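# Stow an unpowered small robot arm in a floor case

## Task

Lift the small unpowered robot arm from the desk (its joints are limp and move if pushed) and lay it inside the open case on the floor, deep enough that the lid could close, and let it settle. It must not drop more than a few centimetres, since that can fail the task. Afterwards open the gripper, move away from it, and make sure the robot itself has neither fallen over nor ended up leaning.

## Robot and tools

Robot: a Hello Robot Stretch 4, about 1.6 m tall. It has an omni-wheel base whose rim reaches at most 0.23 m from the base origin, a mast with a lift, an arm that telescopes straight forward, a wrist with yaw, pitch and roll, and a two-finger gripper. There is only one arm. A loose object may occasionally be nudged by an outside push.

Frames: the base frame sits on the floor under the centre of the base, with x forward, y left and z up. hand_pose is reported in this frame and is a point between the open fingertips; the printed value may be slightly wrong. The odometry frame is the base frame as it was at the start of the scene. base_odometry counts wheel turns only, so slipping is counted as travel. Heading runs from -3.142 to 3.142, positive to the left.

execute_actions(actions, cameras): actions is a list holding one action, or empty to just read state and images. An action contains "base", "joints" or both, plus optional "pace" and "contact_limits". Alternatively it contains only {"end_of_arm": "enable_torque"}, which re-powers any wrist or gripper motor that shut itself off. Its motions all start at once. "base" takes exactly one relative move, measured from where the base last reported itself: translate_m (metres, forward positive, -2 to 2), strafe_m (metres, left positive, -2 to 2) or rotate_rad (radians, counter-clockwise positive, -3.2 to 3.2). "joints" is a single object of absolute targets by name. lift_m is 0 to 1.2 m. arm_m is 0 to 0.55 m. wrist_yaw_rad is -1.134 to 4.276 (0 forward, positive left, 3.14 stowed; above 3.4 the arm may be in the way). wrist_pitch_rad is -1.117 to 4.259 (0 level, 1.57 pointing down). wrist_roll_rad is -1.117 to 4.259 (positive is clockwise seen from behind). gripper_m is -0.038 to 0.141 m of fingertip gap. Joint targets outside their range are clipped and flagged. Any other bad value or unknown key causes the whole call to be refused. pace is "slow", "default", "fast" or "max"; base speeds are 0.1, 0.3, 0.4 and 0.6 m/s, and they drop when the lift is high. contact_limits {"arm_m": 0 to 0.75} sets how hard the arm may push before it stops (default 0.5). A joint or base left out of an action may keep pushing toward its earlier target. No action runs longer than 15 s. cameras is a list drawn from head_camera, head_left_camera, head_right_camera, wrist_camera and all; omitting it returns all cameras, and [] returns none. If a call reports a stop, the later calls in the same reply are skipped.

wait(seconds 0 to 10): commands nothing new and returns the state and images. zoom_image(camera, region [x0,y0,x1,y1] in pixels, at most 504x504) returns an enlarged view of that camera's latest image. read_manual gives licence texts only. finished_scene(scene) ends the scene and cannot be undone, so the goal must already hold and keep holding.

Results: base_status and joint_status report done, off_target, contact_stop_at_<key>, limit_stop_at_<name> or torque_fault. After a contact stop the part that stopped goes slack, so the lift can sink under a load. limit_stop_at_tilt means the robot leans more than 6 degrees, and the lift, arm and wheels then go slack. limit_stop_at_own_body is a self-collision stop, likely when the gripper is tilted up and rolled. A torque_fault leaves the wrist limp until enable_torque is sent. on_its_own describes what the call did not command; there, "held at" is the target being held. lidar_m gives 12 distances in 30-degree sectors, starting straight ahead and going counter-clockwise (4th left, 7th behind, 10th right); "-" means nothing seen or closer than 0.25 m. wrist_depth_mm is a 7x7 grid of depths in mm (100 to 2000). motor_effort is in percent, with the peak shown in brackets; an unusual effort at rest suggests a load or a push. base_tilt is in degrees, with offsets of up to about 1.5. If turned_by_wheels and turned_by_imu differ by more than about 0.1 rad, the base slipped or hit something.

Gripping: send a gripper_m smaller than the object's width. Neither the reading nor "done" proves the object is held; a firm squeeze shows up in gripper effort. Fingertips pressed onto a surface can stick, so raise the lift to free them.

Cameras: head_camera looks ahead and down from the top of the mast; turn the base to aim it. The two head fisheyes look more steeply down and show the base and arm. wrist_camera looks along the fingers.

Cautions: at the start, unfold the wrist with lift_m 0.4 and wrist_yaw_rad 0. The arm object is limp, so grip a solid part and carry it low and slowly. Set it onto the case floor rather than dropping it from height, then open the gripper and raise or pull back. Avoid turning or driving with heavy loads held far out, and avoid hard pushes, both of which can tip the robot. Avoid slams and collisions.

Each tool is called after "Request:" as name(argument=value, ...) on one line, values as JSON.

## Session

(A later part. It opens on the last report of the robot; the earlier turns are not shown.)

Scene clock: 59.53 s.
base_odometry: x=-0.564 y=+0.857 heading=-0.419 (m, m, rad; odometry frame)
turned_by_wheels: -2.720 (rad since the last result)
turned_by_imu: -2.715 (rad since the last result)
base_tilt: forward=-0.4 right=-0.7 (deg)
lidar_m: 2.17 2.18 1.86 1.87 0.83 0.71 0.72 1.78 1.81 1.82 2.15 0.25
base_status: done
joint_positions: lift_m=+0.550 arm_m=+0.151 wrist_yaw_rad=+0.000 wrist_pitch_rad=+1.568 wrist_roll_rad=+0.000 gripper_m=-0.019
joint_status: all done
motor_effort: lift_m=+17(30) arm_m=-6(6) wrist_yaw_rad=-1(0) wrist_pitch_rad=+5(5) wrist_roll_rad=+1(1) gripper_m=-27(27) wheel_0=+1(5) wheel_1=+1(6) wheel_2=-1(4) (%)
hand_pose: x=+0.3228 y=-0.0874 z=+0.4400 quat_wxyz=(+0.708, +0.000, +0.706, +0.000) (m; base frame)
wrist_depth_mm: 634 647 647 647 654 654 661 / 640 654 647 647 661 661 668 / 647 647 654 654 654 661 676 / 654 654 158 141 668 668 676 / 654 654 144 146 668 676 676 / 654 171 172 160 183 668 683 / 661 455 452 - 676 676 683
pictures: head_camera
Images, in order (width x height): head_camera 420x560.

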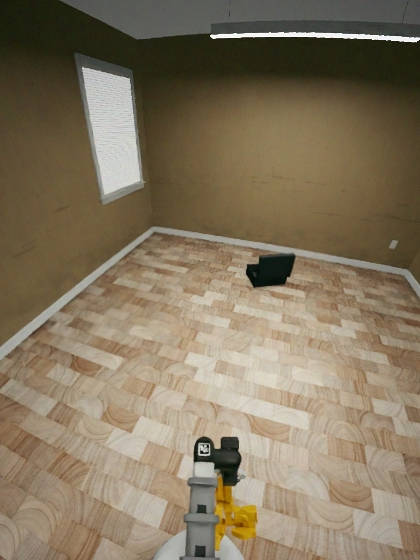

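Request:
execute_actions(actions=[{"base":{"strafe_m":0.1}}], cameras=[])

Request:
execute_actions(actions=[{"base":{"translate_m":2.0}}], cameras=["head_left_camera"])

Request:
execute_actions(actions=[{"base":{"translate_m":0.35}}], cameras=[])

Request:
execute_actions(actions=[{"base":{"rotate_rad":-1.39},"pace":"slow"}])

Scene clock: 61.33 s.
base_odometry: x=-0.523 y=+0.949 heading=-0.419 (m, m, rad; odometry frame)
turned_by_wheels: +0.000 (rad since the last result)
turned_by_imu: -0.001 (rad since the last result)
base_tilt: forward=-0.3 right=-0.6 (deg)
lidar_m: 2.26 2.06 1.76 1.77 0.82 0.68 0.69 0.83 1.90 1.92 2.28 0.25
base_status: done
joint_positions: lift_m=+0.550 arm_m=+0.151 wrist_yaw_rad=+0.000 wrist_pitch_rad=+1.568 wrist_roll_rad=+0.000 gripper_m=-0.019
joint_status: not commanded
motor_effort: lift_m=+17(16) arm_m=-6(6) wrist_yaw_rad=-2(2) wrist_pitch_rad=+7(6) wrist_roll_rad=+0(1) gripper_m=-22(26) wheel_0=+0(7) wheel_1=+0(7) wheel_2=-1(1) (%)
hand_pose: x=+0.3228 y=-0.0874 z=+0.4400 quat_wxyz=(+0.708, +0.000, +0.706, +0.000) (m; base frame)
wrist_depth_mm: 640 640 654 647 647 661 654 / 640 640 647 654 661 661 661 / 647 647 654 654 661 661 668 / 647 654 158 141 668 668 668 / 654 661 144 146 661 676 676 / 654 170 172 161 181 676 676 / 661 455 452 - 668 676 683
pictures: none
No camera images: the call's "cameras" was empty. Leave "cameras" out to get every camera's image.

Scene clock: 69.47 s.
base_odometry: x=+1.304 y=+0.135 heading=-0.419 (m, m, rad; odometry frame)
turned_by_wheels: +0.000 (rad since the last result)
turned_by_imu: -0.006 (rad since the last result)
base_tilt: forward=-0.3 right=-0.6 (deg)
lidar_m: 1.28 1.40 1.20 1.24 1.47 2.56 3.39 2.88 2.48 0.58 0.58 0.25
base_status: done
joint_positions: lift_m=+0.550 arm_m=+0.151 wrist_yaw_rad=+0.000 wrist_pitch_rad=+1.568 wrist_roll_rad=+0.000 gripper_m=-0.019
joint_status: not commanded
motor_effort: lift_m=+17(17) arm_m=-6(6) wrist_yaw_rad=-1(1) wrist_pitch_rad=+6(6) wrist_roll_rad=+1(0) gripper_m=-27(28) wheel_0=+0(5) wheel_1=+0(5) wheel_2=+2(8) (%)
hand_pose: x=+0.3228 y=-0.0874 z=+0.4399 quat_wxyz=(+0.708, +0.000, +0.706, +0.000) (m; base frame)
wrist_depth_mm: 647 640 647 654 647 661 654 / 640 640 647 654 654 661 661 / 647 647 654 654 661 661 676 / 647 647 158 141 668 661 609 / 647 661 144 146 661 676 627 / 654 171 172 160 182 676 676 / 661 455 455 - 668 676 683
pictures: head_left_camera
Images, in order (width x height): head_left_camera 420x672.

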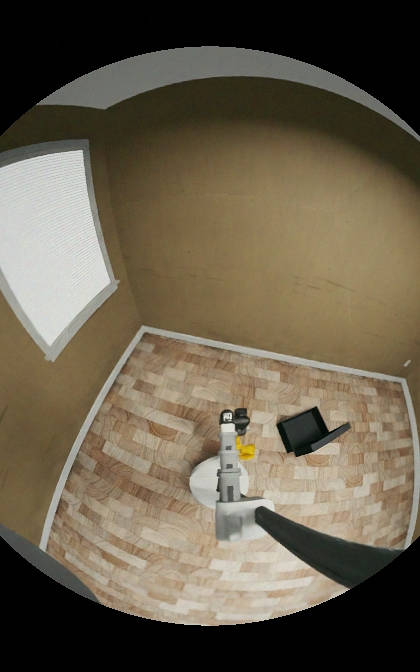

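Scene clock: 72.13 s.
base_odometry: x=+1.624 y=-0.007 heading=-0.419 (m, m, rad; odometry frame)
turned_by_wheels: +0.000 (rad since the last result)
turned_by_imu: -0.001 (rad since the last result)
base_tilt: forward=-0.4 right=-0.6 (deg)
lidar_m: 0.94 1.13 1.11 1.11 1.35 2.38 3.75 2.96 0.58 0.50 1.15 0.25
base_status: done
joint_positions: lift_m=+0.550 arm_m=+0.151 wrist_yaw_rad=+0.000 wrist_pitch_rad=+1.568 wrist_roll_rad=+0.000 gripper_m=-0.019
joint_status: not commanded
motor_effort: lift_m=+17(17) arm_m=-6(6) wrist_yaw_rad=-1(1) wrist_pitch_rad=+7(7) wrist_roll_rad=+1(1) gripper_m=-28(28) wheel_0=+1(5) wheel_1=+1(5) wheel_2=+2(11) (%)
hand_pose: x=+0.3228 y=-0.0874 z=+0.4399 quat_wxyz=(+0.708, +0.000, +0.706, +0.000) (m; base frame)
wrist_depth_mm: 647 640 640 654 654 654 661 / 647 647 647 661 654 668 668 / 647 647 654 654 661 661 668 / 654 661 158 141 668 668 668 / 647 654 144 146 661 668 676 / 654 171 172 160 182 676 676 / 654 455 452 - 668 683 609
pictures: none
No camera images: the call's "cameras" was empty. Leave "cameras" out to get every camera's image.

Scene clock: 74.80 s.
base_odometry: x=+1.624 y=-0.007 heading=-1.808 (m, m, rad; odometry frame)
turned_by_wheels: -1.390 (rad since the last result)
turned_by_imu: -1.388 (rad since the last result)
base_tilt: forward=-0.3 right=-0.5 (deg)
lidar_m: 0.53 1.03 0.95 0.96 1.18 1.10 1.17 1.55 2.94 3.03 2.78 0.25
base_status: done
joint_positions: lift_m=+0.550 arm_m=+0.151 wrist_yaw_rad=+0.000 wrist_pitch_rad=+1.568 wrist_roll_rad=+0.000 gripper_m=-0.019
joint_status: not commanded
motor_effort: lift_m=+17(17) arm_m=-6(6) wrist_yaw_rad=-1(1) wrist_pitch_rad=+7(5) wrist_roll_rad=+1(1) gripper_m=-27(23) wheel_0=+1(7) wheel_1=+1(5) wheel_2=+0(5) (%)
hand_pose: x=+0.3228 y=-0.0874 z=+0.4399 quat_wxyz=(+0.708, +0.000, +0.706, +0.000) (m; base frame)
wrist_depth_mm: 634 640 640 627 621 415 654 / 640 647 647 627 627 661 668 / 647 647 654 654 661 661 668 / 647 647 158 141 668 668 668 / 654 654 144 146 668 668 668 / 654 171 172 160 182 676 676 / 654 455 455 - 676 676 676
pictures: head_camera, head_left_camera, head_right_camera, wrist_camera
camera_calibration (this result's frames):
wrist_camera: T_world_to_cam=[[0.0498514, -0.99844, 0.0251445, -0.12853], [-0.998642, -0.0494493, 0.0163695, 0.362925], [-0.0151006, -0.0259264, -0.99955, 0.674796], [0, 0, 0, 1]] pos_world=[0.379029, -0.0928881, 0.671783]
Images, in order (width x height): head_camera 420x560, head_left_camera 420x672, head_right_camera 420x672, wrist_camera 616x392.

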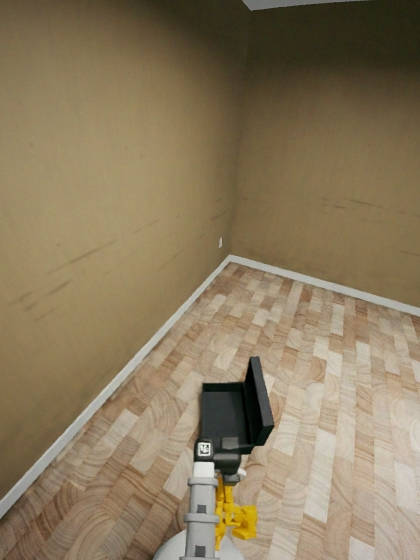

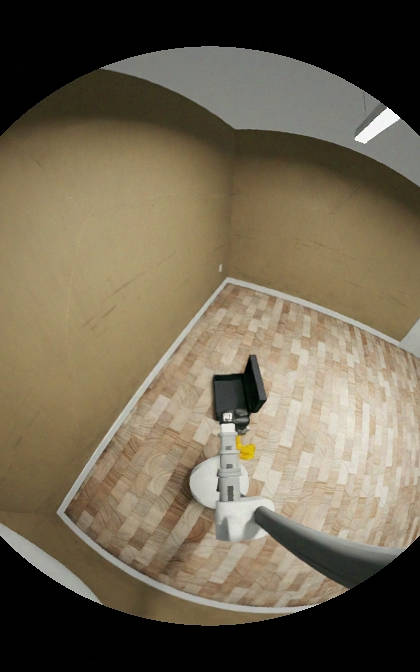

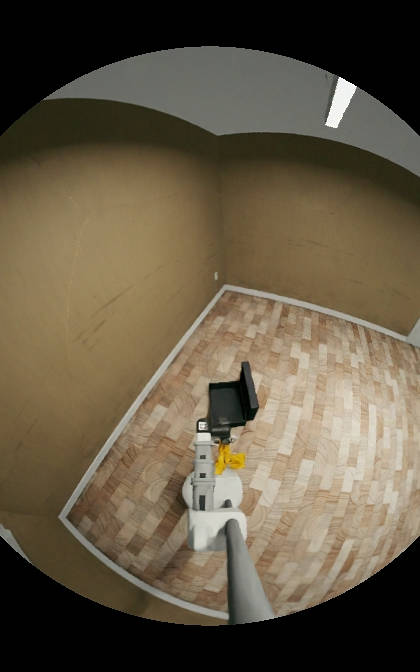

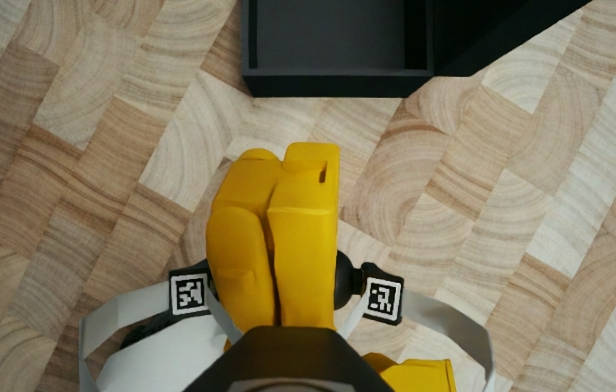

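Request:
execute_actions(actions=[{"base":{"strafe_m":-0.018},"pace":"slow"}], cameras=[])

Request:
execute_actions(actions=[{"base":{"translate_m":0.2},"joints":{"arm_m":0.45},"pace":"slow"}], cameras=["wrist_camera"])

Request:
execute_actions(actions=[{"joints":{"lift_m":0.3},"pace":"slow"}], cameras=["wrist_camera","head_camera"])

Request:
zoom_image(camera="head_camera", region=[150,360,300,520])

Scene clock: 76.57 s.
base_odometry: x=+1.606 y=-0.003 heading=-1.809 (m, m, rad; odometry frame)
turned_by_wheels: +0.000 (rad since the last result)
turned_by_imu: -0.001 (rad since the last result)
base_tilt: forward=-0.5 right=-0.6 (deg)
lidar_m: 0.56 1.02 0.96 0.98 1.21 1.11 1.13 1.55 2.92 3.03 2.76 0.25
base_status: done
joint_positions: lift_m=+0.550 arm_m=+0.151 wrist_yaw_rad=+0.000 wrist_pitch_rad=+1.568 wrist_roll_rad=+0.000 gripper_m=-0.019
joint_status: not commanded
motor_effort: lift_m=+17(17) arm_m=-6(6) wrist_yaw_rad=+0(1) wrist_pitch_rad=+6(7) wrist_roll_rad=+1(0) gripper_m=-27(27) wheel_0=+2(5) wheel_1=-2(5) wheel_2=+0(3) (%)
hand_pose: x=+0.3228 y=-0.0874 z=+0.4399 quat_wxyz=(+0.708, +0.000, +0.706, +0.000) (m; base frame)
wrist_depth_mm: 634 640 647 627 627 407 668 / 640 647 647 627 634 654 661 / 647 647 654 661 661 661 676 / 654 647 158 141 661 661 668 / 654 647 144 146 676 668 676 / 654 171 172 160 182 668 676 / 661 459 449 - 668 683 683
pictures: none
No camera images: the call's "cameras" was empty. Leave "cameras" out to get every camera's image.

Scene clock: 80.83 s.
base_odometry: x=+1.559 y=-0.197 heading=-1.808 (m, m, rad; odometry frame)
turned_by_wheels: +0.000 (rad since the last result)
turned_by_imu: -0.002 (rad since the last result)
base_tilt: forward=-0.4 right=-0.6 (deg)
lidar_m: 0.32 0.93 0.87 0.90 1.17 1.32 1.37 1.78 3.00 3.09 2.51 0.40
base_status: done
joint_positions: lift_m=+0.550 arm_m=+0.449 wrist_yaw_rad=+0.000 wrist_pitch_rad=+1.568 wrist_roll_rad=+0.000 gripper_m=-0.019
joint_status: all done
motor_effort: lift_m=+17(17) arm_m=+6(5) wrist_yaw_rad=+0(1) wrist_pitch_rad=+5(6) wrist_roll_rad=+1(0) gripper_m=-29(26) wheel_0=+2(4) wheel_1=+2(2) wheel_2=+0(5) (%)
hand_pose: x=+0.6207 y=-0.0874 z=+0.4399 quat_wxyz=(+0.708, +0.000, +0.706, +0.000) (m; base frame)
wrist_depth_mm: 640 647 647 647 647 661 661 / 640 647 647 647 654 654 661 / 640 654 654 654 654 351 248 / 647 654 158 141 525 377 250 / 647 654 143 146 521 377 252 / 654 171 172 160 183 254 252 / 654 661 668 - 521 255 254
pictures: wrist_camera
camera_calibration (this result's frames):
wrist_camera: T_world_to_cam=[[0.0497977, -0.998443, 0.0251356, -0.143344], [-0.998642, -0.0493911, 0.016548, 0.660351], [-0.0152808, -0.0259255, -0.999547, 0.679405], [0, 0, 0, 1]] pos_world=[0.676974, -0.0928914, 0.671772]
Images, in order (width x height): wrist_camera 616x392.

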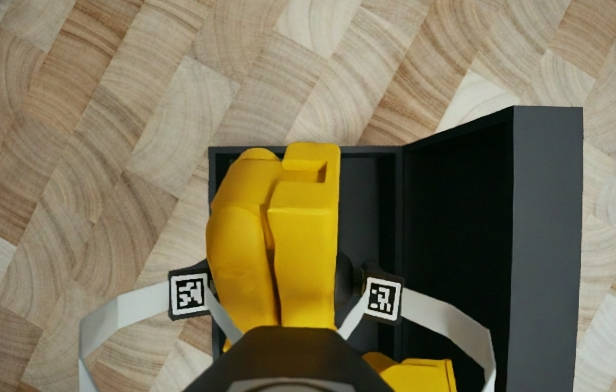

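Scene clock: 83.53 s.
base_odometry: x=+1.559 y=-0.197 heading=-1.808 (m, m, rad; odometry frame)
turned_by_wheels: +0.000 (rad since the last result)
turned_by_imu: -0.001 (rad since the last result)
base_tilt: forward=-0.4 right=-0.5 (deg)
lidar_m: 0.35 0.94 0.85 0.90 1.17 1.29 1.37 1.79 3.02 3.09 2.53 0.41
base_status: not commanded
joint_positions: lift_m=+0.300 arm_m=+0.449 wrist_yaw_rad=+0.000 wrist_pitch_rad=+1.568 wrist_roll_rad=+0.000 gripper_m=-0.019
joint_status: all done
motor_effort: lift_m=+17(17) arm_m=+6(6) wrist_yaw_rad=-1(1) wrist_pitch_rad=+6(6) wrist_roll_rad=+0(0) gripper_m=-26(24) wheel_0=+2(2) wheel_1=+2(2) wheel_2=+0(0) (%)
hand_pose: x=+0.6207 y=-0.0874 z=+0.1900 quat_wxyz=(+0.708, +0.000, +0.706, +0.000) (m; base frame)
wrist_depth_mm: 397 399 402 404 407 410 413 / 399 399 402 407 407 413 413 / 402 334 294 294 370 277 260 / 402 334 158 141 387 278 265 / 407 332 144 145 389 279 267 / 410 171 172 160 182 273 272 / 410 410 389 - 373 273 272
pictures: head_camera, wrist_camera
camera_calibration (this result's frames):
wrist_camera: T_world_to_cam=[[0.0497976, -0.998443, 0.0251356, -0.137061], [-0.998642, -0.049391, 0.016548, 0.664491], [-0.0152808, -0.0259255, -0.999547, 0.429535], [0, 0, 0, 1]] pos_world=[0.676978, -0.0928915, 0.421789]
Images, in order (width x height): head_camera 420x560, wrist_camera 616x392.

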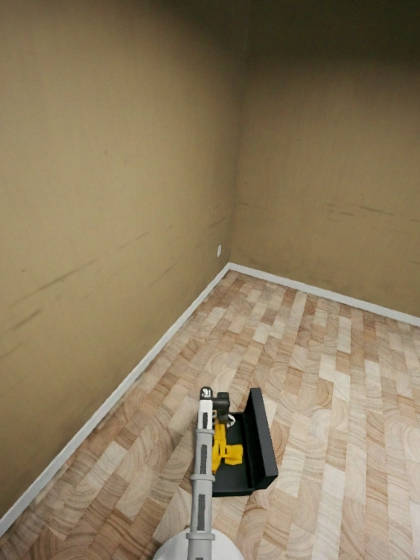

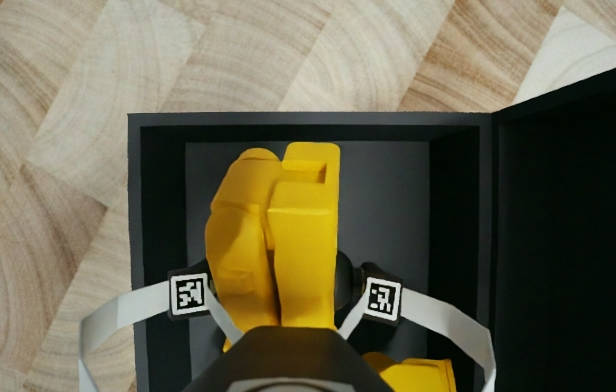

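Region (150, 360, 300, 520) of head_camera's 420x560 image, scaled by 3.150, with more detail than that image has; it fills the left 472 columns of this view, and the rest is white.

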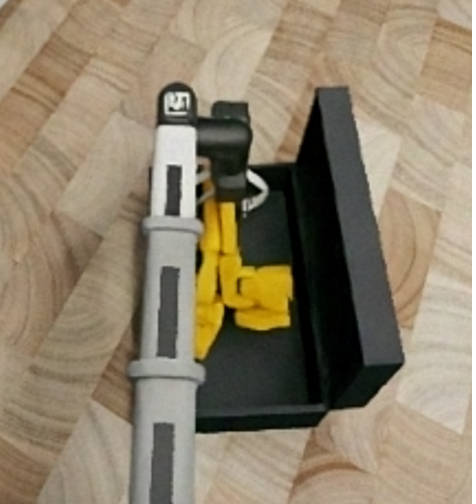

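Request:
execute_actions(actions=[{"joints":{"lift_m":0.2,"arm_m":0.428},"pace":"slow"}], cameras=["wrist_camera","head_camera"])

Request:
zoom_image(camera="head_camera", region=[150,360,300,520])

Scene clock: 85.77 s.
base_odometry: x=+1.559 y=-0.197 heading=-1.808 (m, m, rad; odometry frame)
turned_by_wheels: +0.000 (rad since the last result)
turned_by_imu: -0.001 (rad since the last result)
base_tilt: forward=-0.4 right=-0.6 (deg)
lidar_m: 0.34 0.93 0.87 0.90 1.17 1.29 1.36 1.79 3.01 3.10 2.54 0.37
base_status: not commanded
joint_positions: lift_m=+0.201 arm_m=+0.429 wrist_yaw_rad=+0.001 wrist_pitch_rad=+1.568 wrist_roll_rad=+0.000 gripper_m=-0.019
joint_status: all done
motor_effort: lift_m=+13(16) arm_m=-7(8) wrist_yaw_rad=-4(3) wrist_pitch_rad=+6(8) wrist_roll_rad=+0(1) gripper_m=-26(25) wheel_0=+1(2) wheel_1=+2(2) wheel_2=+1(1) (%)
hand_pose: x=+0.6011 y=-0.0874 z=+0.0903 quat_wxyz=(+0.708, +0.000, +0.706, +0.000) (m; base frame)
wrist_depth_mm: 303 239 307 310 310 312 314 / 180 218 226 228 228 224 198 / 187 253 287 286 291 273 201 / 187 255 157 157 291 274 201 / 251 254 176 162 291 273 201 / 191 171 176 166 180 239 200 / 189 249 291 - 294 237 198
pictures: head_camera, wrist_camera
camera_calibration (this result's frames):
wrist_camera: T_world_to_cam=[[0.0509414, -0.998385, 0.0251505, -0.134264], [-0.99859, -0.0505426, 0.0162471, 0.646501], [-0.0149497, -0.0259427, -0.999552, 0.329395], [0, 0, 0, 1]] pos_world=[0.657354, -0.0928255, 0.32212]
Images, in order (width x height): head_camera 420x560, wrist_camera 616x392.

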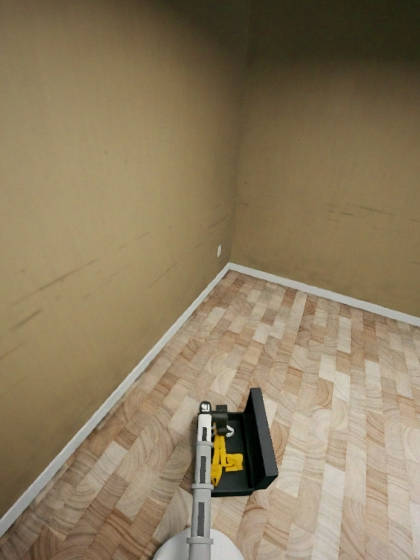

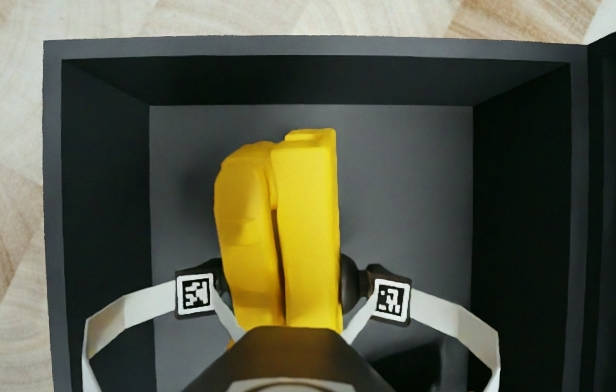

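Region (150, 360, 300, 520) of head_camera's 420x560 image, scaled by 3.150, with more detail than that image has; it fills the left 472 columns of this view, and the rest is white.

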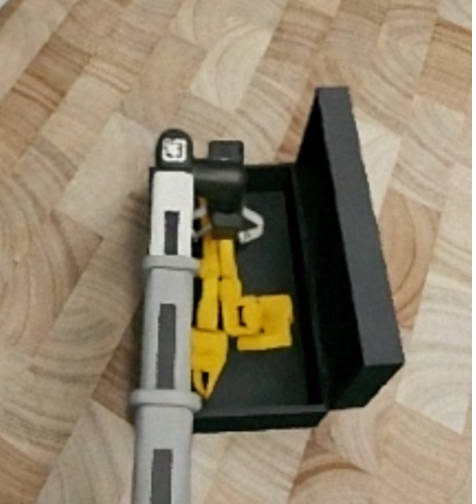

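Request:
execute_actions(actions=[{"joints":{"lift_m":0.26},"pace":"slow"}], cameras=[])

Request:
execute_actions(actions=[{"base":{"strafe_m":-0.03},"pace":"slow"}])

Scene clock: 87.63 s.
base_odometry: x=+1.559 y=-0.197 heading=-1.808 (m, m, rad; odometry frame)
turned_by_wheels: +0.000 (rad since the last result)
turned_by_imu: -0.001 (rad since the last result)
base_tilt: forward=-0.5 right=-0.5 (deg)
lidar_m: 0.30 0.95 0.88 0.90 1.20 1.29 1.36 1.78 3.00 3.12 2.53 0.35
base_status: not commanded
joint_positions: lift_m=+0.259 arm_m=+0.429 wrist_yaw_rad=+0.000 wrist_pitch_rad=+1.568 wrist_roll_rad=+0.000 gripper_m=-0.019
joint_status: all done
motor_effort: lift_m=+28(28) arm_m=-5(7) wrist_yaw_rad=+0(4) wrist_pitch_rad=+6(9) wrist_roll_rad=+1(0) gripper_m=-27(26) wheel_0=+2(2) wheel_1=+2(2) wheel_2=+0(1) (%)
hand_pose: x=+0.6006 y=-0.0874 z=+0.1491 quat_wxyz=(+0.708, +0.000, +0.706, +0.000) (m; base frame)
wrist_depth_mm: 357 362 362 366 368 368 368 / 359 254 262 266 266 237 225 / 364 276 342 343 345 273 228 / 364 277 158 140 347 274 229 / 366 273 145 148 347 273 229 / 366 173 174 161 183 241 231 / 370 294 347 - 351 247 231
pictures: none
No camera images: the call's "cameras" was empty. Leave "cameras" out to get every camera's image.

Scene clock: 88.93 s.
base_odometry: x=+1.530 y=-0.190 heading=-1.808 (m, m, rad; odometry frame)
turned_by_wheels: +0.000 (rad since the last result)
turned_by_imu: +0.000 (rad since the last result)
base_tilt: forward=-0.5 right=-0.5 (deg)
lidar_m: 0.35 0.96 0.90 0.92 1.19 1.31 1.39 1.81 2.96 3.06 2.52 0.34
base_status: done
joint_positions: lift_m=+0.259 arm_m=+0.429 wrist_yaw_rad=+0.000 wrist_pitch_rad=+1.568 wrist_roll_rad=+0.000 gripper_m=-0.019
joint_status: not commanded
motor_effort: lift_m=+28(28) arm_m=-6(5) wrist_yaw_rad=+0(1) wrist_pitch_rad=+5(5) wrist_roll_rad=+0(1) gripper_m=-28(26) wheel_0=+3(5) wheel_1=-1(4) wheel_2=+0(0) (%)
hand_pose: x=+0.6006 y=-0.0874 z=+0.1491 quat_wxyz=(+0.708, +0.000, +0.706, +0.000) (m; base frame)
wrist_depth_mm: 357 362 364 366 368 368 180 / 359 260 268 271 272 235 223 / 359 315 342 343 345 236 226 / 362 317 157 137 345 236 228 / 366 315 145 148 347 236 229 / 366 170 171 163 181 231 230 / 368 309 349 - 319 231 231
pictures: head_camera, head_left_camera, head_right_camera, wrist_camera
camera_calibration (this result's frames):
wrist_camera: T_world_to_cam=[[0.0493794, -0.998464, 0.0251224, -0.13478], [-0.998659, -0.0489662, 0.0168061, 0.645088], [-0.0155502, -0.0259186, -0.999543, 0.388515], [0, 0, 0, 1]] pos_world=[0.65692, -0.0929157, 0.380882]
Images, in order (width x height): head_camera 420x560, head_left_camera 420x672, head_right_camera 420x672, wrist_camera 616x392.

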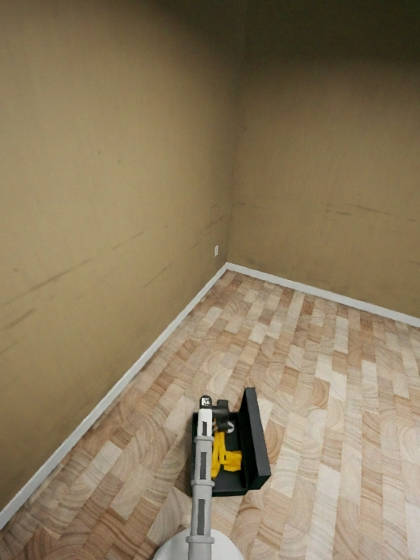

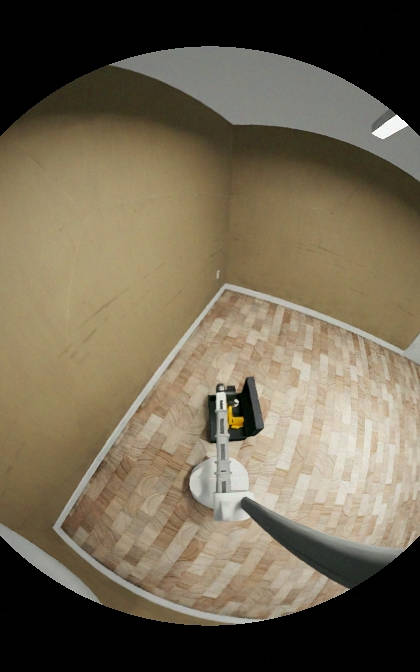

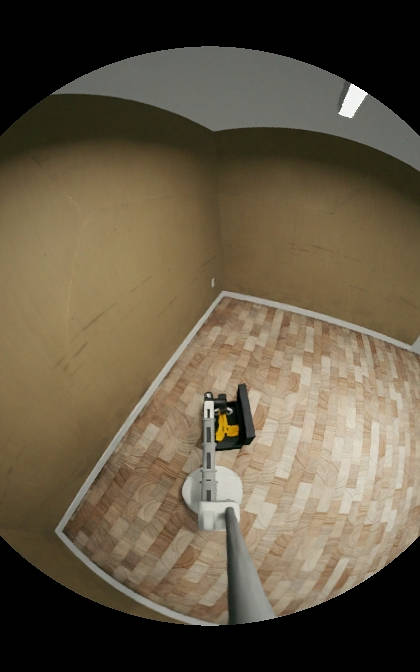

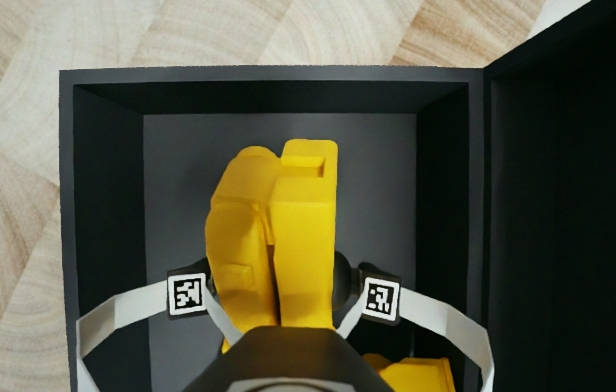

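Request:
zoom_image(camera="head_right_camera", region=[170,370,290,480])

Request:
zoom_image(camera="head_left_camera", region=[180,360,300,470])

Region (170, 370, 290, 480) of head_right_camera's 420x672 image, scaled by 4.200, with more detail than that image has; it fills the top 462 rows of this view, and the rest is white.

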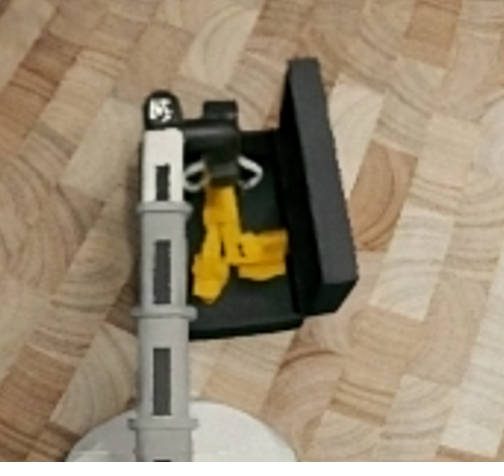

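Region (180, 360, 300, 470) of head_left_camera's 420x672 image, scaled by 4.200, with more detail than that image has; it fills the top 462 rows of this view, and the rest is white.

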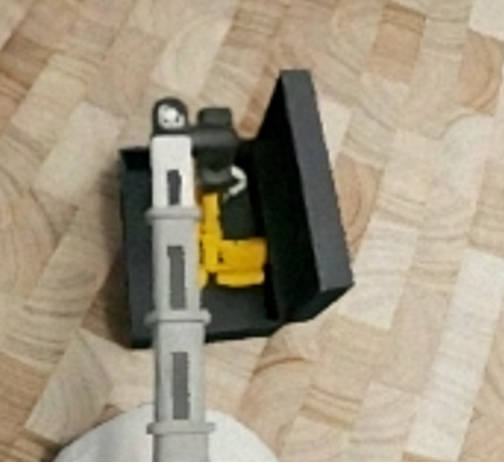

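Request:
execute_actions(actions=[{"base":{"strafe_m":0.055},"pace":"slow"}], cameras=[])

Request:
execute_actions(actions=[{"joints":{"lift_m":0.2},"pace":"slow"}])

Request:
zoom_image(camera="head_right_camera", region=[170,370,290,480])

Scene clock: 91.27 s.
base_odometry: x=+1.583 y=-0.203 heading=-1.808 (m, m, rad; odometry frame)
turned_by_wheels: +0.000 (rad since the last result)
turned_by_imu: -0.001 (rad since the last result)
base_tilt: forward=-0.4 right=-0.5 (deg)
lidar_m: 0.37 0.91 0.84 0.87 1.16 1.28 1.33 1.78 3.03 3.14 2.56 0.34
base_status: done
joint_positions: lift_m=+0.259 arm_m=+0.429 wrist_yaw_rad=+0.000 wrist_pitch_rad=+1.568 wrist_roll_rad=+0.000 gripper_m=-0.019
joint_status: not commanded
motor_effort: lift_m=+27(27) arm_m=-5(5) wrist_yaw_rad=-1(0) wrist_pitch_rad=+5(5) wrist_roll_rad=+1(1) gripper_m=-27(23) wheel_0=-2(5) wheel_1=+2(3) wheel_2=+0(1) (%)
hand_pose: x=+0.6006 y=-0.0874 z=+0.1491 quat_wxyz=(+0.708, +0.000, +0.706, +0.000) (m; base frame)
wrist_depth_mm: 359 362 364 364 366 368 368 / 362 362 255 259 258 257 247 / 362 364 342 343 345 322 236 / 366 362 158 140 347 324 238 / 366 366 145 148 349 322 240 / 368 172 173 161 183 281 240 / 370 370 317 - 351 278 242
pictures: none
No camera images: the call's "cameras" was empty. Leave "cameras" out to get every camera's image.

Scene clock: 92.63 s.
base_odometry: x=+1.583 y=-0.203 heading=-1.808 (m, m, rad; odometry frame)
turned_by_wheels: +0.000 (rad since the last result)
turned_by_imu: +0.000 (rad since the last result)
base_tilt: forward=-0.3 right=-0.6 (deg)
lidar_m: 0.39 0.92 0.84 0.87 1.15 1.29 1.37 1.80 3.02 3.14 2.55 0.38
base_status: not commanded
joint_positions: lift_m=+0.201 arm_m=+0.429 wrist_yaw_rad=+0.002 wrist_pitch_rad=+1.567 wrist_roll_rad=+0.000 gripper_m=-0.019
joint_status: all done
motor_effort: lift_m=+13(30) arm_m=-5(5) wrist_yaw_rad=-6(5) wrist_pitch_rad=+7(8) wrist_roll_rad=+0(1) gripper_m=-24(24) wheel_0=-1(2) wheel_1=+2(2) wheel_2=+1(1) (%)
hand_pose: x=+0.6010 y=-0.0874 z=+0.0903 quat_wxyz=(+0.708, -0.001, +0.706, +0.001) (m; base frame)
wrist_depth_mm: 304 306 307 309 310 315 315 / 304 186 221 224 223 220 216 / 306 201 286 189 290 290 236 / 307 201 158 157 291 291 237 / 309 200 182 163 291 293 236 / 310 170 176 167 181 279 235 / 314 197 290 - 296 278 234
pictures: head_camera, head_left_camera, head_right_camera, wrist_camera
camera_calibration (this result's frames):
wrist_camera: T_world_to_cam=[[0.051103, -0.998376, 0.0251675, -0.134353], [-0.998587, -0.050713, 0.0158971, 0.646373], [-0.0145949, -0.0259444, -0.999557, 0.329169], [0, 0, 0, 1]] pos_world=[0.65713, -0.0928157, 0.322129]
Images, in order (width x height): head_camera 420x560, head_left_camera 420x672, head_right_camera 420x672, wrist_camera 616x392.

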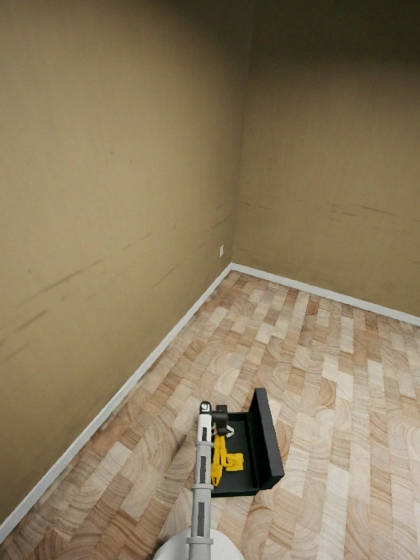

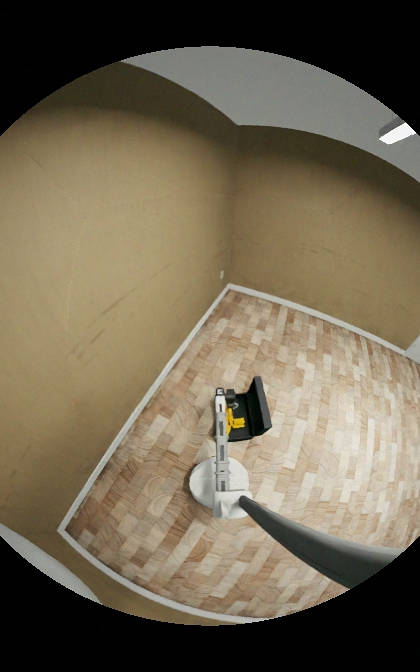

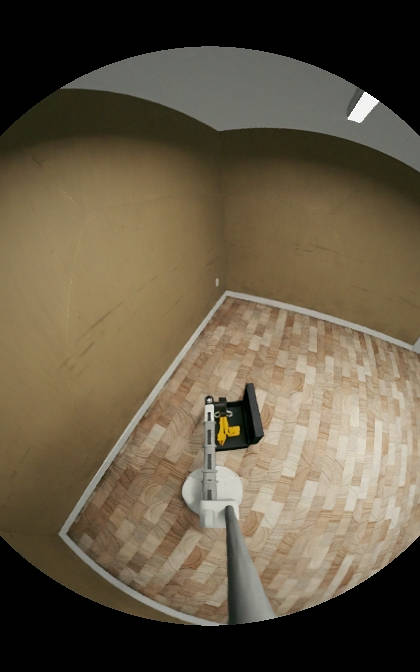

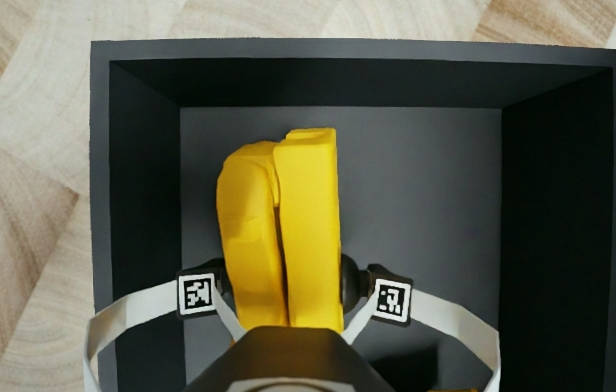

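Region (170, 370, 290, 480) of head_right_camera's 420x672 image, scaled by 4.200, with more detail than that image has; it fills the top 462 rows of this view, and the rest is white.

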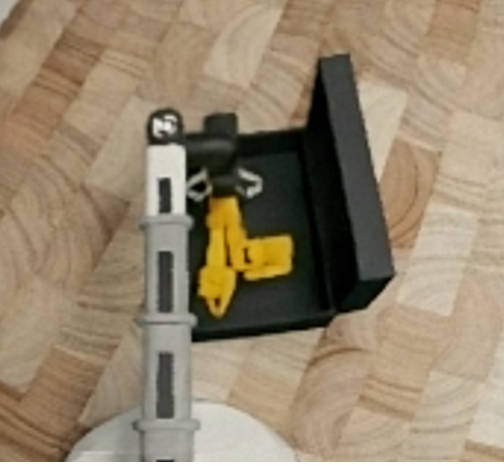

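Request:
execute_actions(actions=[{"joints":{"lift_m":0.27},"pace":"slow"}], cameras=[])

Request:
execute_actions(actions=[{"base":{"strafe_m":-0.025},"joints":{"arm_m":0.452},"pace":"slow"}], cameras=["wrist_camera"])

Request:
execute_actions(actions=[{"joints":{"lift_m":0.215},"pace":"slow"}], cameras=["wrist_camera","head_right_camera"])

Request:
zoom_image(camera="head_right_camera", region=[170,370,290,480])

Scene clock: 94.70 s.
base_odometry: x=+1.583 y=-0.203 heading=-1.808 (m, m, rad; odometry frame)
turned_by_wheels: +0.000 (rad since the last result)
turned_by_imu: -0.001 (rad since the last result)
base_tilt: forward=-0.4 right=-0.7 (deg)
lidar_m: 0.33 0.93 0.85 0.88 1.16 1.28 1.33 1.75 3.06 3.11 2.54 0.38
base_status: not commanded
joint_positions: lift_m=+0.269 arm_m=+0.429 wrist_yaw_rad=+0.000 wrist_pitch_rad=+1.568 wrist_roll_rad=+0.000 gripper_m=-0.019
joint_status: all done
motor_effort: lift_m=+28(34) arm_m=-5(5) wrist_yaw_rad=+0(5) wrist_pitch_rad=+4(8) wrist_roll_rad=+1(0) gripper_m=-27(26) wheel_0=-2(1) wheel_1=+2(2) wheel_2=+1(1) (%)
hand_pose: x=+0.6006 y=-0.0874 z=+0.1591 quat_wxyz=(+0.708, +0.000, +0.706, +0.000) (m; base frame)
wrist_depth_mm: 370 368 373 375 379 377 379 / 373 370 293 297 296 294 249 / 370 375 343 347 355 320 247 / 375 375 157 138 355 324 244 / 377 377 150 151 359 322 249 / 377 172 174 163 183 281 250 / 379 379 315 - 362 279 248
pictures: none
No camera images: the call's "cameras" was empty. Leave "cameras" out to get every camera's image.

Scene clock: 95.97 s.
base_odometry: x=+1.559 y=-0.197 heading=-1.808 (m, m, rad; odometry frame)
turned_by_wheels: +0.000 (rad since the last result)
turned_by_imu: +0.000 (rad since the last result)
base_tilt: forward=-0.5 right=-0.6 (deg)
lidar_m: 0.32 0.93 0.87 0.90 1.19 1.28 1.35 1.78 3.01 3.09 2.53 0.38
base_status: done
joint_positions: lift_m=+0.269 arm_m=+0.451 wrist_yaw_rad=+0.000 wrist_pitch_rad=+1.568 wrist_roll_rad=+0.000 gripper_m=-0.019
joint_status: all done
motor_effort: lift_m=+28(28) arm_m=+6(5) wrist_yaw_rad=+1(1) wrist_pitch_rad=+5(4) wrist_roll_rad=+0(0) gripper_m=-28(24) wheel_0=+1(6) wheel_1=-1(3) wheel_2=+0(1) (%)
hand_pose: x=+0.6226 y=-0.0874 z=+0.1591 quat_wxyz=(+0.708, +0.000, +0.706, +0.000) (m; base frame)
wrist_depth_mm: 368 370 370 373 377 377 379 / 370 370 373 375 377 382 382 / 370 272 279 242 357 252 237 / 375 304 156 139 355 272 238 / 377 303 149 151 359 272 240 / 377 173 174 163 183 250 240 / 379 294 357 - 362 251 242
pictures: wrist_camera
camera_calibration (this result's frames):
wrist_camera: T_world_to_cam=[[0.0494284, -0.998462, 0.0251227, -0.136148], [-0.998657, -0.0490153, 0.0168005, 0.6669], [-0.0155433, -0.0259193, -0.999543, 0.398837], [0, 0, 0, 1]] pos_world=[0.678933, -0.0929129, 0.390871]
Images, in order (width x height): wrist_camera 616x392.

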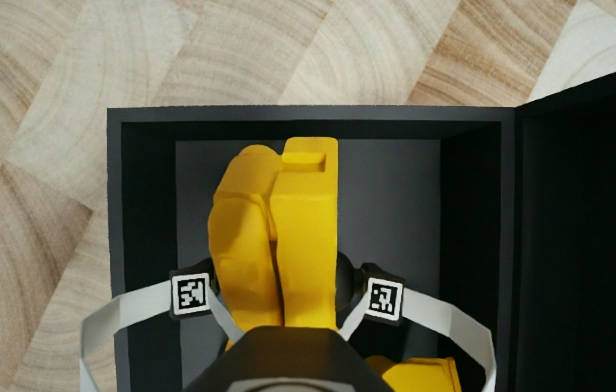

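Scene clock: 97.30 s.
base_odometry: x=+1.559 y=-0.197 heading=-1.808 (m, m, rad; odometry frame)
turned_by_wheels: +0.000 (rad since the last result)
turned_by_imu: +0.000 (rad since the last result)
base_tilt: forward=-0.5 right=-0.6 (deg)
lidar_m: 0.37 0.92 0.87 0.91 1.18 1.30 1.37 1.79 3.02 3.10 2.52 0.37
base_status: not commanded
joint_positions: lift_m=+0.216 arm_m=+0.451 wrist_yaw_rad=+0.001 wrist_pitch_rad=+1.567 wrist_roll_rad=+0.000 gripper_m=-0.019
joint_status: all done
motor_effort: lift_m=+13(28) arm_m=+5(6) wrist_yaw_rad=-4(5) wrist_pitch_rad=+7(8) wrist_roll_rad=+1(1) gripper_m=-26(26) wheel_0=+1(1) wheel_1=-1(1) wheel_2=+1(1) (%)
hand_pose: x=+0.6232 y=-0.0874 z=+0.1052 quat_wxyz=(+0.708, +0.000, +0.706, +0.000) (m; base frame)
wrist_depth_mm: 320 320 322 325 327 329 330 / 319 320 322 325 325 329 330 / 320 238 267 225 306 254 198 / 322 258 154 152 306 272 200 / 324 256 176 160 307 271 200 / 325 170 177 166 180 236 198 / 327 251 306 - 309 252 199
pictures: head_right_camera, wrist_camera
camera_calibration (this result's frames):
wrist_camera: T_world_to_cam=[[0.050953, -0.998384, 0.0251646, -0.13577], [-0.998593, -0.0505615, 0.0159568, 0.668271], [-0.0146587, -0.0259422, -0.999556, 0.3445], [0, 0, 0, 1]] pos_world=[0.679299, -0.0928244, 0.337101]
Images, in order (width x height): head_right_camera 420x672, wrist_camera 616x392.

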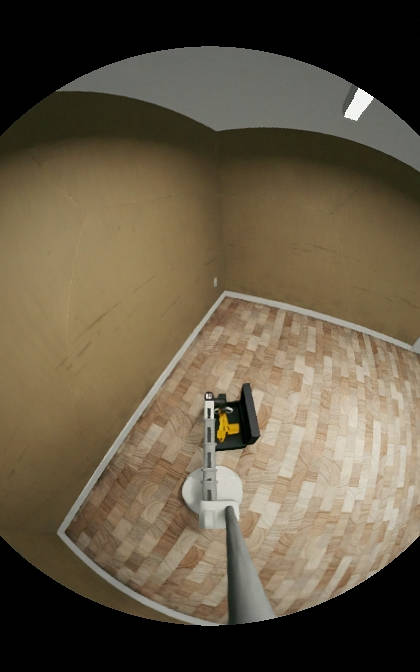

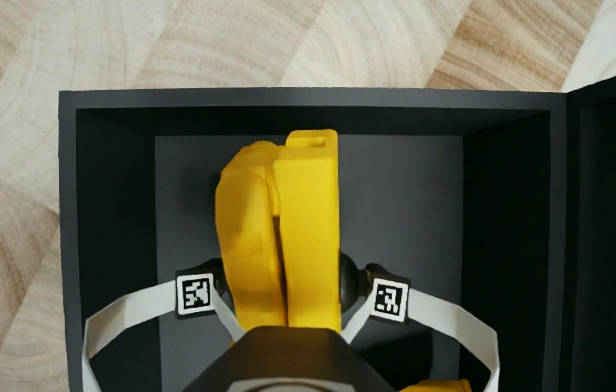

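Region (170, 370, 290, 480) of head_right_camera's 420x672 image, scaled by 4.200, with more detail than that image has; it fills the top 462 rows of this view, and the rest is white.

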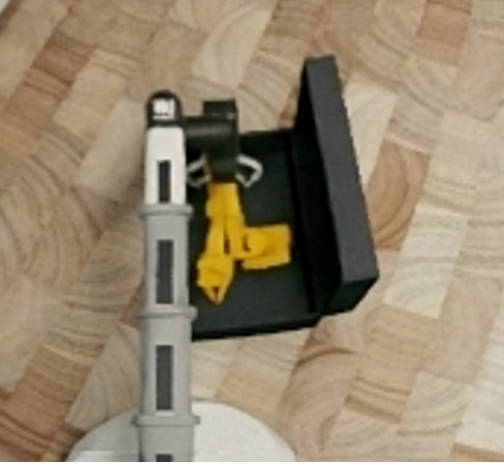

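Request:
execute_actions(actions=[{"joints":{"lift_m":0.18,"arm_m":0.437},"pace":"slow"}], cameras=["wrist_camera"])

Request:
execute_actions(actions=[{"joints":{"lift_m":0.157},"pace":"slow"}], cameras=["wrist_camera","head_right_camera"])

Request:
zoom_image(camera="head_right_camera", region=[170,370,290,480])

Scene clock: 98.87 s.
base_odometry: x=+1.559 y=-0.197 heading=-1.808 (m, m, rad; odometry frame)
turned_by_wheels: +0.000 (rad since the last result)
turned_by_imu: +0.000 (rad since the last result)
base_tilt: forward=-0.4 right=-0.5 (deg)
lidar_m: 0.36 0.92 0.85 0.91 1.19 1.28 1.34 1.80 2.99 3.12 2.55 0.39
base_status: not commanded
joint_positions: lift_m=+0.181 arm_m=+0.438 wrist_yaw_rad=+0.002 wrist_pitch_rad=+1.567 wrist_roll_rad=+0.000 gripper_m=-0.019
joint_status: all done
motor_effort: lift_m=+13(13) arm_m=-7(7) wrist_yaw_rad=-7(7) wrist_pitch_rad=+7(9) wrist_roll_rad=+2(1) gripper_m=-23(22) wheel_0=+1(1) wheel_1=-1(1) wheel_2=+1(1) (%)
hand_pose: x=+0.6103 y=-0.0874 z=+0.0702 quat_wxyz=(+0.708, -0.001, +0.706, +0.001) (m; base frame)
wrist_depth_mm: 285 286 287 289 291 293 296 / 162 190 194 196 195 192 189 / 167 256 266 164 270 271 200 / 168 255 266 166 271 271 200 / 167 255 196 168 272 272 200 / 170 168 178 170 181 237 199 / 169 251 271 - 274 235 198
pictures: wrist_camera
camera_calibration (this result's frames):
wrist_camera: T_world_to_cam=[[0.0518378, -0.998338, 0.0251651, -0.13477], [-0.998548, -0.0514462, 0.0159704, 0.655903], [-0.0146493, -0.0259564, -0.999556, 0.309328], [0, 0, 0, 1]] pos_world=[0.666469, -0.0927737, 0.302107]
Images, in order (width x height): wrist_camera 616x392.

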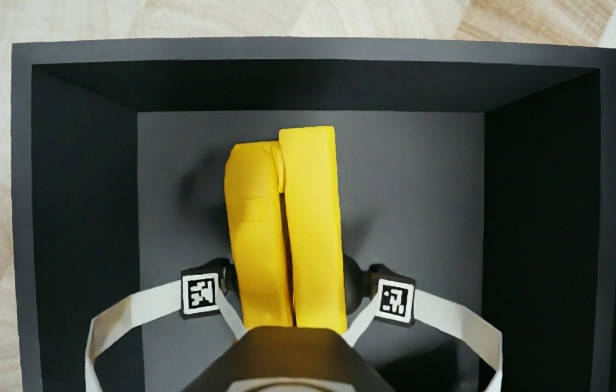

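Scene clock: 99.83 s.
base_odometry: x=+1.559 y=-0.197 heading=-1.808 (m, m, rad; odometry frame)
turned_by_wheels: +0.000 (rad since the last result)
turned_by_imu: +0.000 (rad since the last result)
base_tilt: forward=-0.4 right=-0.6 (deg)
lidar_m: 0.37 0.95 0.85 0.90 1.18 1.30 1.35 1.78 3.00 3.11 2.53 0.36
base_status: not commanded
joint_positions: lift_m=+0.158 arm_m=+0.438 wrist_yaw_rad=+0.002 wrist_pitch_rad=+1.567 wrist_roll_rad=-0.001 gripper_m=-0.019
joint_status: all done
motor_effort: lift_m=+13(15) arm_m=-7(7) wrist_yaw_rad=-6(7) wrist_pitch_rad=+6(7) wrist_roll_rad=+2(2) gripper_m=-24(20) wheel_0=+1(1) wheel_1=-1(1) wheel_2=+1(1) (%)
hand_pose: x=+0.6103 y=-0.0874 z=+0.0472 quat_wxyz=(+0.708, -0.001, +0.706, +0.001) (m; base frame)
wrist_depth_mm: 131 132 133 135 135 135 141 / 162 190 194 196 196 192 189 / 167 243 243 176 246 248 200 / 168 243 244 176 248 248 200 / 167 244 245 173 249 250 200 / 170 204 179 170 182 236 199 / 169 246 247 - 251 236 197
pictures: head_right_camera, wrist_camera
camera_calibration (this result's frames):
wrist_camera: T_world_to_cam=[[0.0523785, -0.99831, 0.025158, -0.134517], [-0.998518, -0.051983, 0.0161267, 0.656177], [-0.0147916, -0.0259654, -0.999553, 0.286422], [0, 0, 0, 1]] pos_world=[0.666487, -0.092743, 0.279096]
Images, in order (width x height): head_right_camera 420x672, wrist_camera 616x392.

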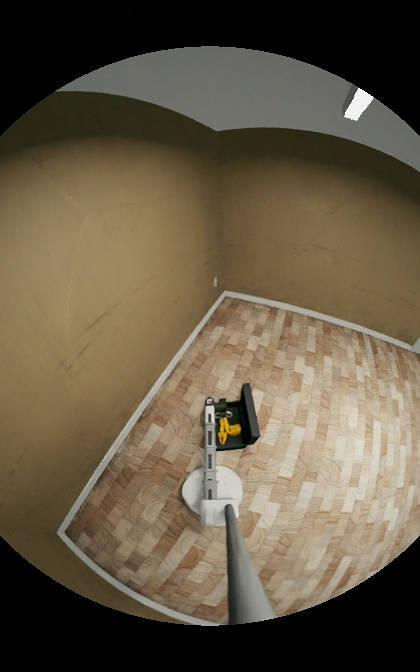

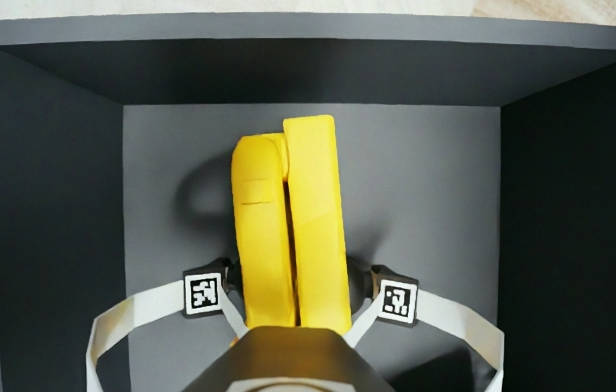

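Region (170, 370, 290, 480) of head_right_camera's 420x672 image, scaled by 4.200, with more detail than that image has; it fills the top 462 rows of this view, and the rest is white.

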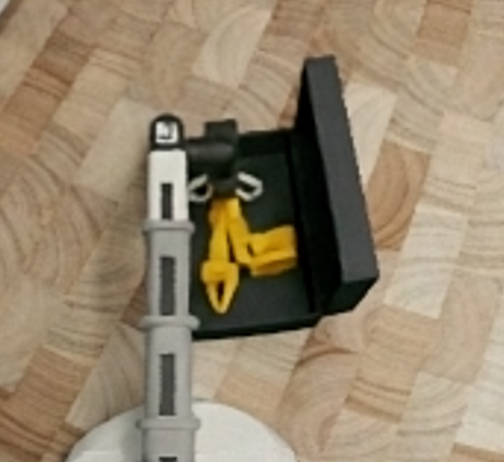

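Flat and inside. Release.

Request:
execute_actions(actions=[{"joints":{"gripper_m":0.1}}], cameras=[])

Request:
execute_actions(actions=[{"joints":{"lift_m":0.55}}], cameras=[])

Request:
execute_actions(actions=[{"joints":{"arm_m":0.3}}], cameras=["wrist_camera","head_right_camera"])

Scene clock: 102.20 s.
base_odometry: x=+1.559 y=-0.197 heading=-1.808 (m, m, rad; odometry frame)
turned_by_wheels: +0.000 (rad since the last result)
turned_by_imu: -0.001 (rad since the last result)
base_tilt: forward=-0.4 right=-0.4 (deg)
lidar_m: 0.35 0.96 0.85 0.91 1.20 1.28 1.37 1.79 3.01 3.09 2.52 0.38
base_status: not commanded
joint_positions: lift_m=+0.157 arm_m=+0.438 wrist_yaw_rad=+0.000 wrist_pitch_rad=+1.570 wrist_roll_rad=+0.000 gripper_m=+0.100
joint_status: all done
motor_effort: lift_m=+14(14) arm_m=-6(7) wrist_yaw_rad=-2(8) wrist_pitch_rad=+1(7) wrist_roll_rad=+1(2) gripper_m=+2(23) wheel_0=+1(1) wheel_1=+0(1) wheel_2=+1(1) (%)
hand_pose: x=+0.6094 y=-0.0874 z=+0.0472 quat_wxyz=(+0.708, +0.000, +0.707, +0.000) (m; base frame)
wrist_depth_mm: 130 132 136 138 137 134 - / 162 195 200 202 201 198 187 / 168 240 242 196 245 246 199 / 167 242 242 185 247 248 200 / 167 243 198 182 248 249 200 / 170 219 189 177 248 250 199 / 169 246 247 - 251 251 198
pictures: none
No camera images: the call's "cameras" was empty. Leave "cameras" out to get every camera's image.

Scene clock: 104.80 s.
base_odometry: x=+1.559 y=-0.197 heading=-1.808 (m, m, rad; odometry frame)
turned_by_wheels: +0.000 (rad since the last result)
turned_by_imu: -0.001 (rad since the last result)
base_tilt: forward=-0.4 right=-0.6 (deg)
lidar_m: 0.32 0.95 0.88 0.89 1.19 1.30 1.38 1.79 3.00 3.10 2.55 0.40
base_status: not commanded
joint_positions: lift_m=+0.550 arm_m=+0.438 wrist_yaw_rad=+0.000 wrist_pitch_rad=+1.570 wrist_roll_rad=+0.000 gripper_m=+0.100
joint_status: all done
motor_effort: lift_m=+25(23) arm_m=-6(6) wrist_yaw_rad=-1(1) wrist_pitch_rad=+0(2) wrist_roll_rad=+1(1) gripper_m=-1(2) wheel_0=+1(1) wheel_1=+0(0) wheel_2=+1(1) (%)
hand_pose: x=+0.6093 y=-0.0874 z=+0.4393 quat_wxyz=(+0.708, +0.000, +0.707, +0.000) (m; base frame)
wrist_depth_mm: 640 647 640 647 654 654 654 / 640 647 647 654 654 661 661 / 640 647 647 634 603 351 250 / 647 647 634 634 525 377 251 / 654 654 627 627 525 375 252 / 661 654 539 569 521 373 252 / 661 661 661 - 539 347 255
pictures: none
No camera images: the call's "cameras" was empty. Leave "cameras" out to get every camera's image.

Scene clock: 106.27 s.
base_odometry: x=+1.559 y=-0.197 heading=-1.808 (m, m, rad; odometry frame)
turned_by_wheels: +0.000 (rad since the last result)
turned_by_imu: +0.000 (rad since the last result)
base_tilt: forward=-0.5 right=-0.5 (deg)
lidar_m: 0.33 0.92 0.87 0.89 1.19 1.31 1.35 1.77 3.02 3.11 2.52 0.40
base_status: not commanded
joint_positions: lift_m=+0.550 arm_m=+0.301 wrist_yaw_rad=+0.000 wrist_pitch_rad=+1.570 wrist_roll_rad=+0.000 gripper_m=+0.100
joint_status: all done
motor_effort: lift_m=+25(25) arm_m=-6(5) wrist_yaw_rad=+0(2) wrist_pitch_rad=-1(1) wrist_roll_rad=+1(2) gripper_m=+0(1) wheel_0=+1(1) wheel_1=+0(0) wheel_2=+1(1) (%)
hand_pose: x=+0.4722 y=-0.0874 z=+0.4393 quat_wxyz=(+0.707, +0.000, +0.707, +0.000) (m; base frame)
wrist_depth_mm: 640 640 640 647 654 384 247 / 640 647 627 627 549 389 247 / 647 647 634 627 549 392 250 / 654 661 634 574 554 392 250 / 654 647 609 640 525 394 252 / 654 661 580 580 477 389 253 / 654 661 668 - 676 338 255
pictures: head_right_camera, wrist_camera
camera_calibration (this result's frames):
wrist_camera: T_world_to_cam=[[0.049917, -0.99844, 0.0250301, -0.13594], [-0.998602, -0.0494571, 0.0186682, 0.51107], [-0.0174012, -0.025927, -0.999512, 0.677454], [0, 0, 0, 1]] pos_world=[0.528929, -0.0928877, 0.670986]
Images, in order (width x height): head_right_camera 420x672, wrist_camera 616x392.

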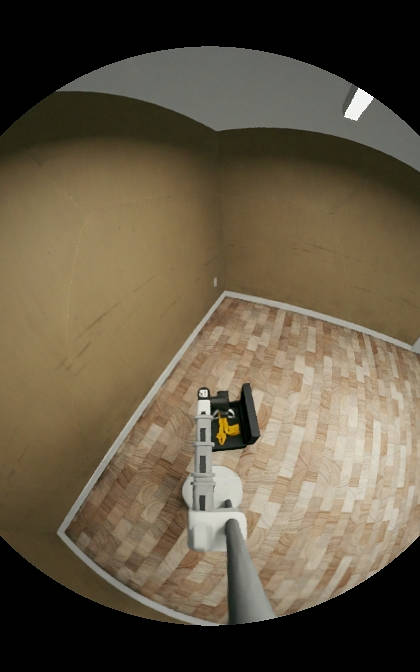

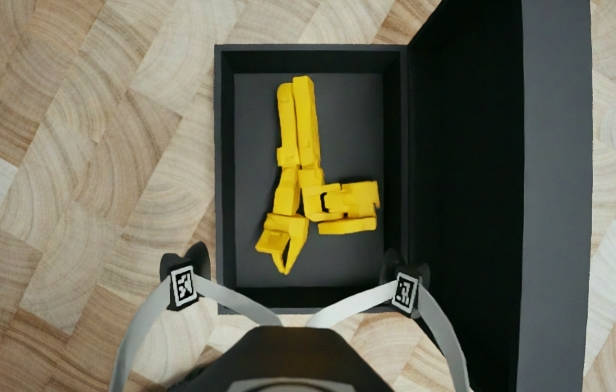

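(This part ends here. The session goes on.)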